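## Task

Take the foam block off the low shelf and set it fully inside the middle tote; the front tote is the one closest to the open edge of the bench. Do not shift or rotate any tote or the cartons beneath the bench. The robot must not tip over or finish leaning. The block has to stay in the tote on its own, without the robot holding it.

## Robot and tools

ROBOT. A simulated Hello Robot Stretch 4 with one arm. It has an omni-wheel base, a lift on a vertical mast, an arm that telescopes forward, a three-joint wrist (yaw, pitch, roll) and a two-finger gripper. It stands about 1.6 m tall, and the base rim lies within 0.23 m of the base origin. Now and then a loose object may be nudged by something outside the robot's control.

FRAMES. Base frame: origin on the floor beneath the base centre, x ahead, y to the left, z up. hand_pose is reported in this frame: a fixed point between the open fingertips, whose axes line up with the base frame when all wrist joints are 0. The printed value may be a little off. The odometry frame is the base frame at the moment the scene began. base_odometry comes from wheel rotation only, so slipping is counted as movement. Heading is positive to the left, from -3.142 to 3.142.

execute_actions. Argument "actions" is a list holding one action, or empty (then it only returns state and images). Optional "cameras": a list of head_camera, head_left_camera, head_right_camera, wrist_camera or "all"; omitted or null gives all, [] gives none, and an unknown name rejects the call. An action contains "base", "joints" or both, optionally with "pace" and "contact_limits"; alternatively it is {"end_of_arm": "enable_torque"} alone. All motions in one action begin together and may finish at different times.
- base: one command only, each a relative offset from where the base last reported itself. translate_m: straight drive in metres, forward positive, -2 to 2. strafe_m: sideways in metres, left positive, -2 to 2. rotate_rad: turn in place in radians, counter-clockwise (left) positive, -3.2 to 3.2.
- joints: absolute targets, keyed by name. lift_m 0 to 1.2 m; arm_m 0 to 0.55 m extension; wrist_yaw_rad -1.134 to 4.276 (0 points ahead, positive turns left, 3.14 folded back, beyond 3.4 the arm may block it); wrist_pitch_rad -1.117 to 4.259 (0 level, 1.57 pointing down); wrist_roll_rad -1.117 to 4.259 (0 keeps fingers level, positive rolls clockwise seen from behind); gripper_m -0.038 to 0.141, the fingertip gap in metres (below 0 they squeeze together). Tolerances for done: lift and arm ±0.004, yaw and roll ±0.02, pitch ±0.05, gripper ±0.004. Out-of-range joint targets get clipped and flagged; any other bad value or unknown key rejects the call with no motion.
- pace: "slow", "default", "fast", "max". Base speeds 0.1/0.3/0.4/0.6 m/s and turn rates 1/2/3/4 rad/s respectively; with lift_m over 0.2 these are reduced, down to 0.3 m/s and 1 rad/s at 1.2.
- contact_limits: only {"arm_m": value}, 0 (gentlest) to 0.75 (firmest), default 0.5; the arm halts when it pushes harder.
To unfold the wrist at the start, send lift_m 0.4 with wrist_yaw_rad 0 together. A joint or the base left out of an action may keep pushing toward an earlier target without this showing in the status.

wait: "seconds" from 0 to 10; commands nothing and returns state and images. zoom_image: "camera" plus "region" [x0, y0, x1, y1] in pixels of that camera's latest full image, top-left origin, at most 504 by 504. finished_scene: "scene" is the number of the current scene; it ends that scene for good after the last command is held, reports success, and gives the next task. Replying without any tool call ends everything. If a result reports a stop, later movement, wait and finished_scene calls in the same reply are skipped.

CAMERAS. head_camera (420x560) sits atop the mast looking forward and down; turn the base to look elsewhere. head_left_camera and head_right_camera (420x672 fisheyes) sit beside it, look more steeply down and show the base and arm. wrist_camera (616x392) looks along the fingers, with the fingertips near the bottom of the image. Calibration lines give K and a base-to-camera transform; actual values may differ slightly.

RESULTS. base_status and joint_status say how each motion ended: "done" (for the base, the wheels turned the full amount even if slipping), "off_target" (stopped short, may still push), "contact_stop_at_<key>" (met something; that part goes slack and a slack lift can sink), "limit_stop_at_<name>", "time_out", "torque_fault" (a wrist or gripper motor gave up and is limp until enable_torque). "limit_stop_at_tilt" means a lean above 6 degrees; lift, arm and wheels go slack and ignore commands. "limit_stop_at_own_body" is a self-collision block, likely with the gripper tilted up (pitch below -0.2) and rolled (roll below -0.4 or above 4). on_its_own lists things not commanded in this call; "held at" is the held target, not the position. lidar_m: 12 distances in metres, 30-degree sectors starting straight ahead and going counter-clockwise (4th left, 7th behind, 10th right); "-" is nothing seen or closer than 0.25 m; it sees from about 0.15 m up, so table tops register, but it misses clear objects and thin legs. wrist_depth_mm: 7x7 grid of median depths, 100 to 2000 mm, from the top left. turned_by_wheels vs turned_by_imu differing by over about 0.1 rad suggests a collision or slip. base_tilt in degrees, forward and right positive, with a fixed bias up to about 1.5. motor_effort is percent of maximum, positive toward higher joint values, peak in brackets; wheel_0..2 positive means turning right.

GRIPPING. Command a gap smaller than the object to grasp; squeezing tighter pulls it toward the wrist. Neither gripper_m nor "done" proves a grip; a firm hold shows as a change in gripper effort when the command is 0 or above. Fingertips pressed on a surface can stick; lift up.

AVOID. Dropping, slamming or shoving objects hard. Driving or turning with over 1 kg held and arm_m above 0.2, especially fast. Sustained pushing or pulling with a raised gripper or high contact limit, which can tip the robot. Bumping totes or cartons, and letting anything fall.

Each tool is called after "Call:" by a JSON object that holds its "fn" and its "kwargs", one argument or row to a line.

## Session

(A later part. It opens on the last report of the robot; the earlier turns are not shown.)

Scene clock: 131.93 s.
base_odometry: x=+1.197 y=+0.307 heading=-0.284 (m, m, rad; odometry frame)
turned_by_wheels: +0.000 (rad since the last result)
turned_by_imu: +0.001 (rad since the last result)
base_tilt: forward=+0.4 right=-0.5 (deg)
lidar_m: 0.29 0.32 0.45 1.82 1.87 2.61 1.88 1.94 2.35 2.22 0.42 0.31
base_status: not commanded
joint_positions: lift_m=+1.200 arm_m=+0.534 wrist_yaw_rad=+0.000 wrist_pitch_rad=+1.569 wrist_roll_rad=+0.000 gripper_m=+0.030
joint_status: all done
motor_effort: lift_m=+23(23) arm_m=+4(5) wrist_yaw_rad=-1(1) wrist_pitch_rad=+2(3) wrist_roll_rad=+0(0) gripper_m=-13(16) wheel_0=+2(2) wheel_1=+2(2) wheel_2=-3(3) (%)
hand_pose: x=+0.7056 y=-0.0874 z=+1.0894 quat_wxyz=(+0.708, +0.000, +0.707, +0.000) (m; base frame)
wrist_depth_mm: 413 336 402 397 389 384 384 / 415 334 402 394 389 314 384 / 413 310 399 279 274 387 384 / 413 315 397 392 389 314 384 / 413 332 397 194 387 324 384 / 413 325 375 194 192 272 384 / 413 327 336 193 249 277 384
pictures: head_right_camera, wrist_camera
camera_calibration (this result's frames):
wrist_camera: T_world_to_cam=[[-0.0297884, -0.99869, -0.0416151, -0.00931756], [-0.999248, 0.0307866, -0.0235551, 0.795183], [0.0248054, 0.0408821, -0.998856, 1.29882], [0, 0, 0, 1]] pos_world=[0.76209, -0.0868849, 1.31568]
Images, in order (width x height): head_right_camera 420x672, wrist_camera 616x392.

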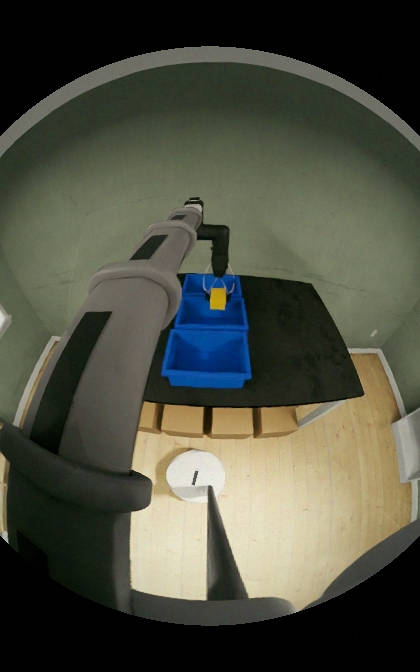

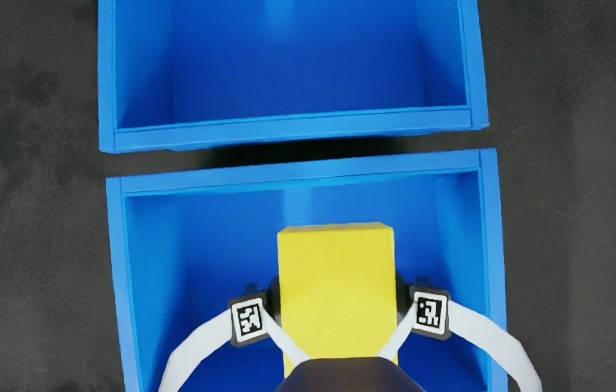

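Call:
{"fn": "execute_actions", "kwargs": {
  "actions": [
    {"joints": {"arm_m": 0.505}}
  ],
  "cameras": []
}}

Call:
{"fn": "execute_actions", "kwargs": {
  "actions": [
    {"joints": {"lift_m": 1.06}}
  ],
  "cameras": ["head_right_camera", "wrist_camera"]
}}

Scene clock: 139.03 s.
base_odometry: x=+1.197 y=+0.307 heading=-0.284 (m, m, rad; odometry frame)
turned_by_wheels: +0.000 (rad since the last result)
turned_by_imu: +0.001 (rad since the last result)
base_tilt: forward=+0.4 right=-0.6 (deg)
lidar_m: 0.28 0.31 0.43 1.83 1.90 2.60 1.88 1.97 2.36 2.22 0.42 0.32
base_status: not commanded
joint_positions: lift_m=+1.200 arm_m=+0.506 wrist_yaw_rad=+0.000 wrist_pitch_rad=+1.570 wrist_roll_rad=+0.000 gripper_m=+0.030
joint_status: all done
motor_effort: lift_m=+23(23) arm_m=-4(4) wrist_yaw_rad=-1(2) wrist_pitch_rad=-1(0) wrist_roll_rad=+0(0) gripper_m=-12(13) wheel_0=+2(2) wheel_1=+2(2) wheel_2=-3(3) (%)
hand_pose: x=+0.6769 y=-0.0874 z=+1.0894 quat_wxyz=(+0.707, +0.000, +0.707, +0.000) (m; base frame)
wrist_depth_mm: 415 338 399 394 389 387 382 / 415 291 294 362 286 387 387 / 413 320 334 324 296 309 382 / 410 338 402 397 392 317 384 / 413 332 399 194 389 327 384 / 415 322 375 193 192 273 384 / 413 320 281 193 232 271 382
pictures: none
No camera images: the call's "cameras" was empty. Leave "cameras" out to get every camera's image.

Scene clock: 140.70 s.
base_odometry: x=+1.197 y=+0.307 heading=-0.284 (m, m, rad; odometry frame)
turned_by_wheels: +0.000 (rad since the last result)
turned_by_imu: +0.000 (rad since the last result)
base_tilt: forward=+0.4 right=-0.6 (deg)
lidar_m: 0.29 0.31 0.41 1.81 1.88 2.61 1.88 1.98 2.34 2.25 0.44 0.33
base_status: not commanded
joint_positions: lift_m=+1.060 arm_m=+0.506 wrist_yaw_rad=+0.000 wrist_pitch_rad=+1.570 wrist_roll_rad=+0.000 gripper_m=+0.030
joint_status: all done
motor_effort: lift_m=+13(23) arm_m=-4(4) wrist_yaw_rad=-1(1) wrist_pitch_rad=+1(0) wrist_roll_rad=+0(0) gripper_m=-15(14) wheel_0=+3(2) wheel_1=+2(2) wheel_2=-3(3) (%)
hand_pose: x=+0.6769 y=-0.0874 z=+0.9501 quat_wxyz=(+0.707, +0.000, +0.707, +0.000) (m; base frame)
wrist_depth_mm: 148 154 190 190 183 159 - / 143 141 139 138 138 143 - / 187 207 233 253 251 238 185 / 207 260 258 255 252 249 189 / 204 262 258 194 250 248 192 / 198 260 257 194 192 231 195 / 195 258 256 193 221 243 -
pictures: head_right_camera, wrist_camera
camera_calibration (this result's frames):
wrist_camera: T_world_to_cam=[[-0.0298536, -0.998688, -0.0416032, -0.0159339], [-0.999256, 0.0308353, -0.0231582, 0.762844], [0.0244107, 0.0408809, -0.998866, 1.16074], [0, 0, 0, 1]] pos_world=[0.733466, -0.0868877, 1.17643]
Images, in order (width x height): head_right_camera 420x672, wrist_camera 616x392.

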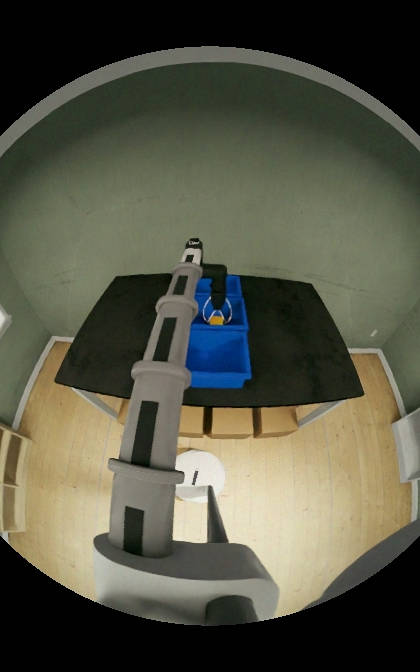

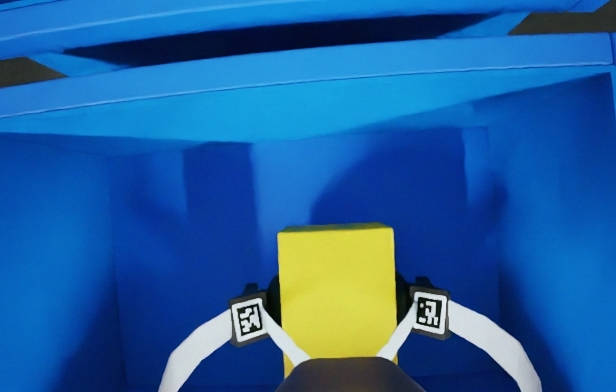

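Call:
{"fn": "execute_actions", "kwargs": {
  "actions": [
    {"joints": {"lift_m": 1.054}}
  ],
  "cameras": []
}}

Call:
{"fn": "execute_actions", "kwargs": {
  "actions": [
    {"joints": {"gripper_m": 0.11}}
  ],
  "cameras": ["wrist_camera"]
}}

Call:
{"fn": "execute_actions", "kwargs": {
  "actions": [
    {"joints": {"lift_m": 1.2}}
  ],
  "cameras": ["wrist_camera", "head_right_camera"]
}}

Scene clock: 143.90 s.
base_odometry: x=+1.197 y=+0.307 heading=-0.284 (m, m, rad; odometry frame)
turned_by_wheels: +0.000 (rad since the last result)
turned_by_imu: +0.001 (rad since the last result)
base_tilt: forward=+0.4 right=-0.6 (deg)
lidar_m: 0.26 0.30 0.46 1.83 1.89 2.61 1.88 1.95 2.35 2.23 0.43 0.30
base_status: not commanded
joint_positions: lift_m=+1.054 arm_m=+0.506 wrist_yaw_rad=+0.000 wrist_pitch_rad=+1.570 wrist_roll_rad=+0.000 gripper_m=+0.030
joint_status: all done
motor_effort: lift_m=+13(13) arm_m=-4(4) wrist_yaw_rad=-1(1) wrist_pitch_rad=+1(0) wrist_roll_rad=+0(0) gripper_m=-12(12) wheel_0=+2(2) wheel_1=+2(2) wheel_2=-3(3) (%)
hand_pose: x=+0.6769 y=-0.0874 z=+0.9441 quat_wxyz=(+0.707, +0.000, +0.707, +0.000) (m; base frame)
wrist_depth_mm: 148 153 185 180 156 156 - / 137 135 134 132 138 143 - / 186 207 233 248 245 238 185 / 207 255 252 249 245 243 189 / 204 254 252 194 245 243 191 / 199 255 251 194 192 231 195 / 195 254 250 193 219 242 -
pictures: none
No camera images: the call's "cameras" was empty. Leave "cameras" out to get every camera's image.

Scene clock: 145.53 s.
base_odometry: x=+1.197 y=+0.307 heading=-0.284 (m, m, rad; odometry frame)
turned_by_wheels: +0.000 (rad since the last result)
turned_by_imu: +0.000 (rad since the last result)
base_tilt: forward=+0.4 right=-0.6 (deg)
lidar_m: 0.29 0.31 0.47 1.84 1.88 2.62 1.88 1.98 2.34 2.23 0.45 0.31
base_status: not commanded
joint_positions: lift_m=+1.054 arm_m=+0.506 wrist_yaw_rad=+0.000 wrist_pitch_rad=+1.570 wrist_roll_rad=+0.000 gripper_m=+0.110
joint_status: all done
motor_effort: lift_m=+13(13) arm_m=-4(4) wrist_yaw_rad=-1(1) wrist_pitch_rad=+0(1) wrist_roll_rad=+0(0) gripper_m=-3(19) wheel_0=+2(2) wheel_1=+2(2) wheel_2=-3(3) (%)
hand_pose: x=+0.6769 y=-0.0874 z=+0.9441 quat_wxyz=(+0.707, +0.000, +0.707, +0.000) (m; base frame)
wrist_depth_mm: 148 153 185 180 156 156 - / 137 135 134 132 138 143 - / 187 207 233 249 246 238 185 / 207 255 251 249 246 242 189 / 203 254 252 204 244 242 192 / 198 254 211 204 202 205 195 / 195 255 251 203 244 243 -
pictures: wrist_camera
camera_calibration (this result's frames):
wrist_camera: T_world_to_cam=[[-0.0298535, -0.998688, -0.0416032, -0.0161829], [-0.999256, 0.0308352, -0.0231582, 0.762704], [0.0244107, 0.0408809, -0.998866, 1.15476], [0, 0, 0, 1]] pos_world=[0.733465, -0.0868877, 1.17044]
Images, in order (width x height): wrist_camera 616x392.

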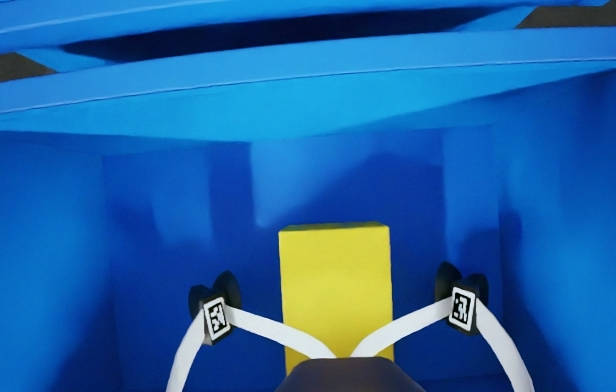

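Scene clock: 147.20 s.
base_odometry: x=+1.197 y=+0.307 heading=-0.284 (m, m, rad; odometry frame)
turned_by_wheels: +0.000 (rad since the last result)
turned_by_imu: +0.000 (rad since the last result)
base_tilt: forward=+0.4 right=-0.5 (deg)
lidar_m: 0.29 0.32 0.44 1.83 1.89 2.63 1.86 1.96 2.34 2.23 0.43 0.28
base_status: not commanded
joint_positions: lift_m=+1.200 arm_m=+0.506 wrist_yaw_rad=+0.000 wrist_pitch_rad=+1.570 wrist_roll_rad=+0.000 gripper_m=+0.110
joint_status: all done
motor_effort: lift_m=+24(26) arm_m=-4(4) wrist_yaw_rad=-1(1) wrist_pitch_rad=+1(0) wrist_roll_rad=+0(1) gripper_m=+2(4) wheel_0=+2(2) wheel_1=+2(2) wheel_2=-3(3) (%)
hand_pose: x=+0.6769 y=-0.0874 z=+1.0893 quat_wxyz=(+0.707, +0.000, +0.707, +0.000) (m; base frame)
wrist_depth_mm: 415 336 402 397 389 387 384 / 413 291 294 364 285 384 384 / 413 320 334 322 296 309 384 / 415 338 399 397 389 317 384 / 413 332 399 351 392 297 384 / 413 322 211 359 384 205 384 / 413 320 293 287 272 270 382
pictures: head_right_camera, wrist_camera
camera_calibration (this result's frames):
wrist_camera: T_world_to_cam=[[-0.0298534, -0.998688, -0.0416032, -0.0101434], [-0.999256, 0.0308351, -0.0231583, 0.766064], [0.0244108, 0.0408809, -0.998866, 1.29977], [0, 0, 0, 1]] pos_world=[0.733463, -0.0868877, 1.31562]
Images, in order (width x height): head_right_camera 420x672, wrist_camera 616x392.

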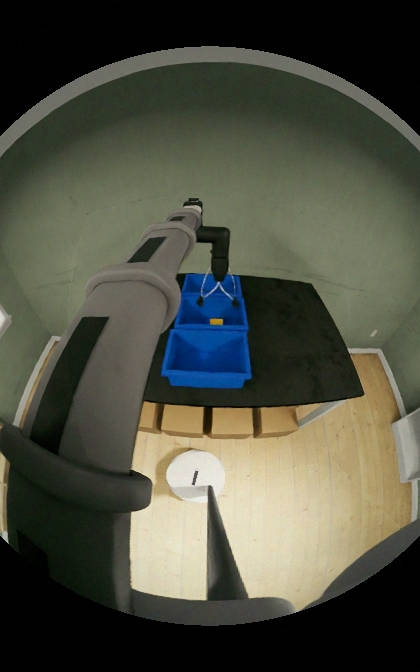

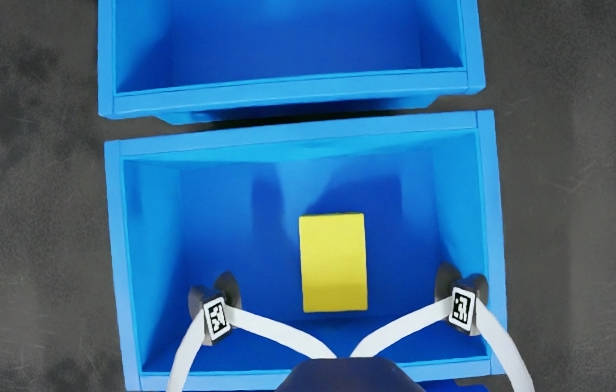

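The block is in the middle tote.

Call:
{"fn": "finished_scene", "kwargs": {
  "scene": 1
}}

The scene is finished: the task was done.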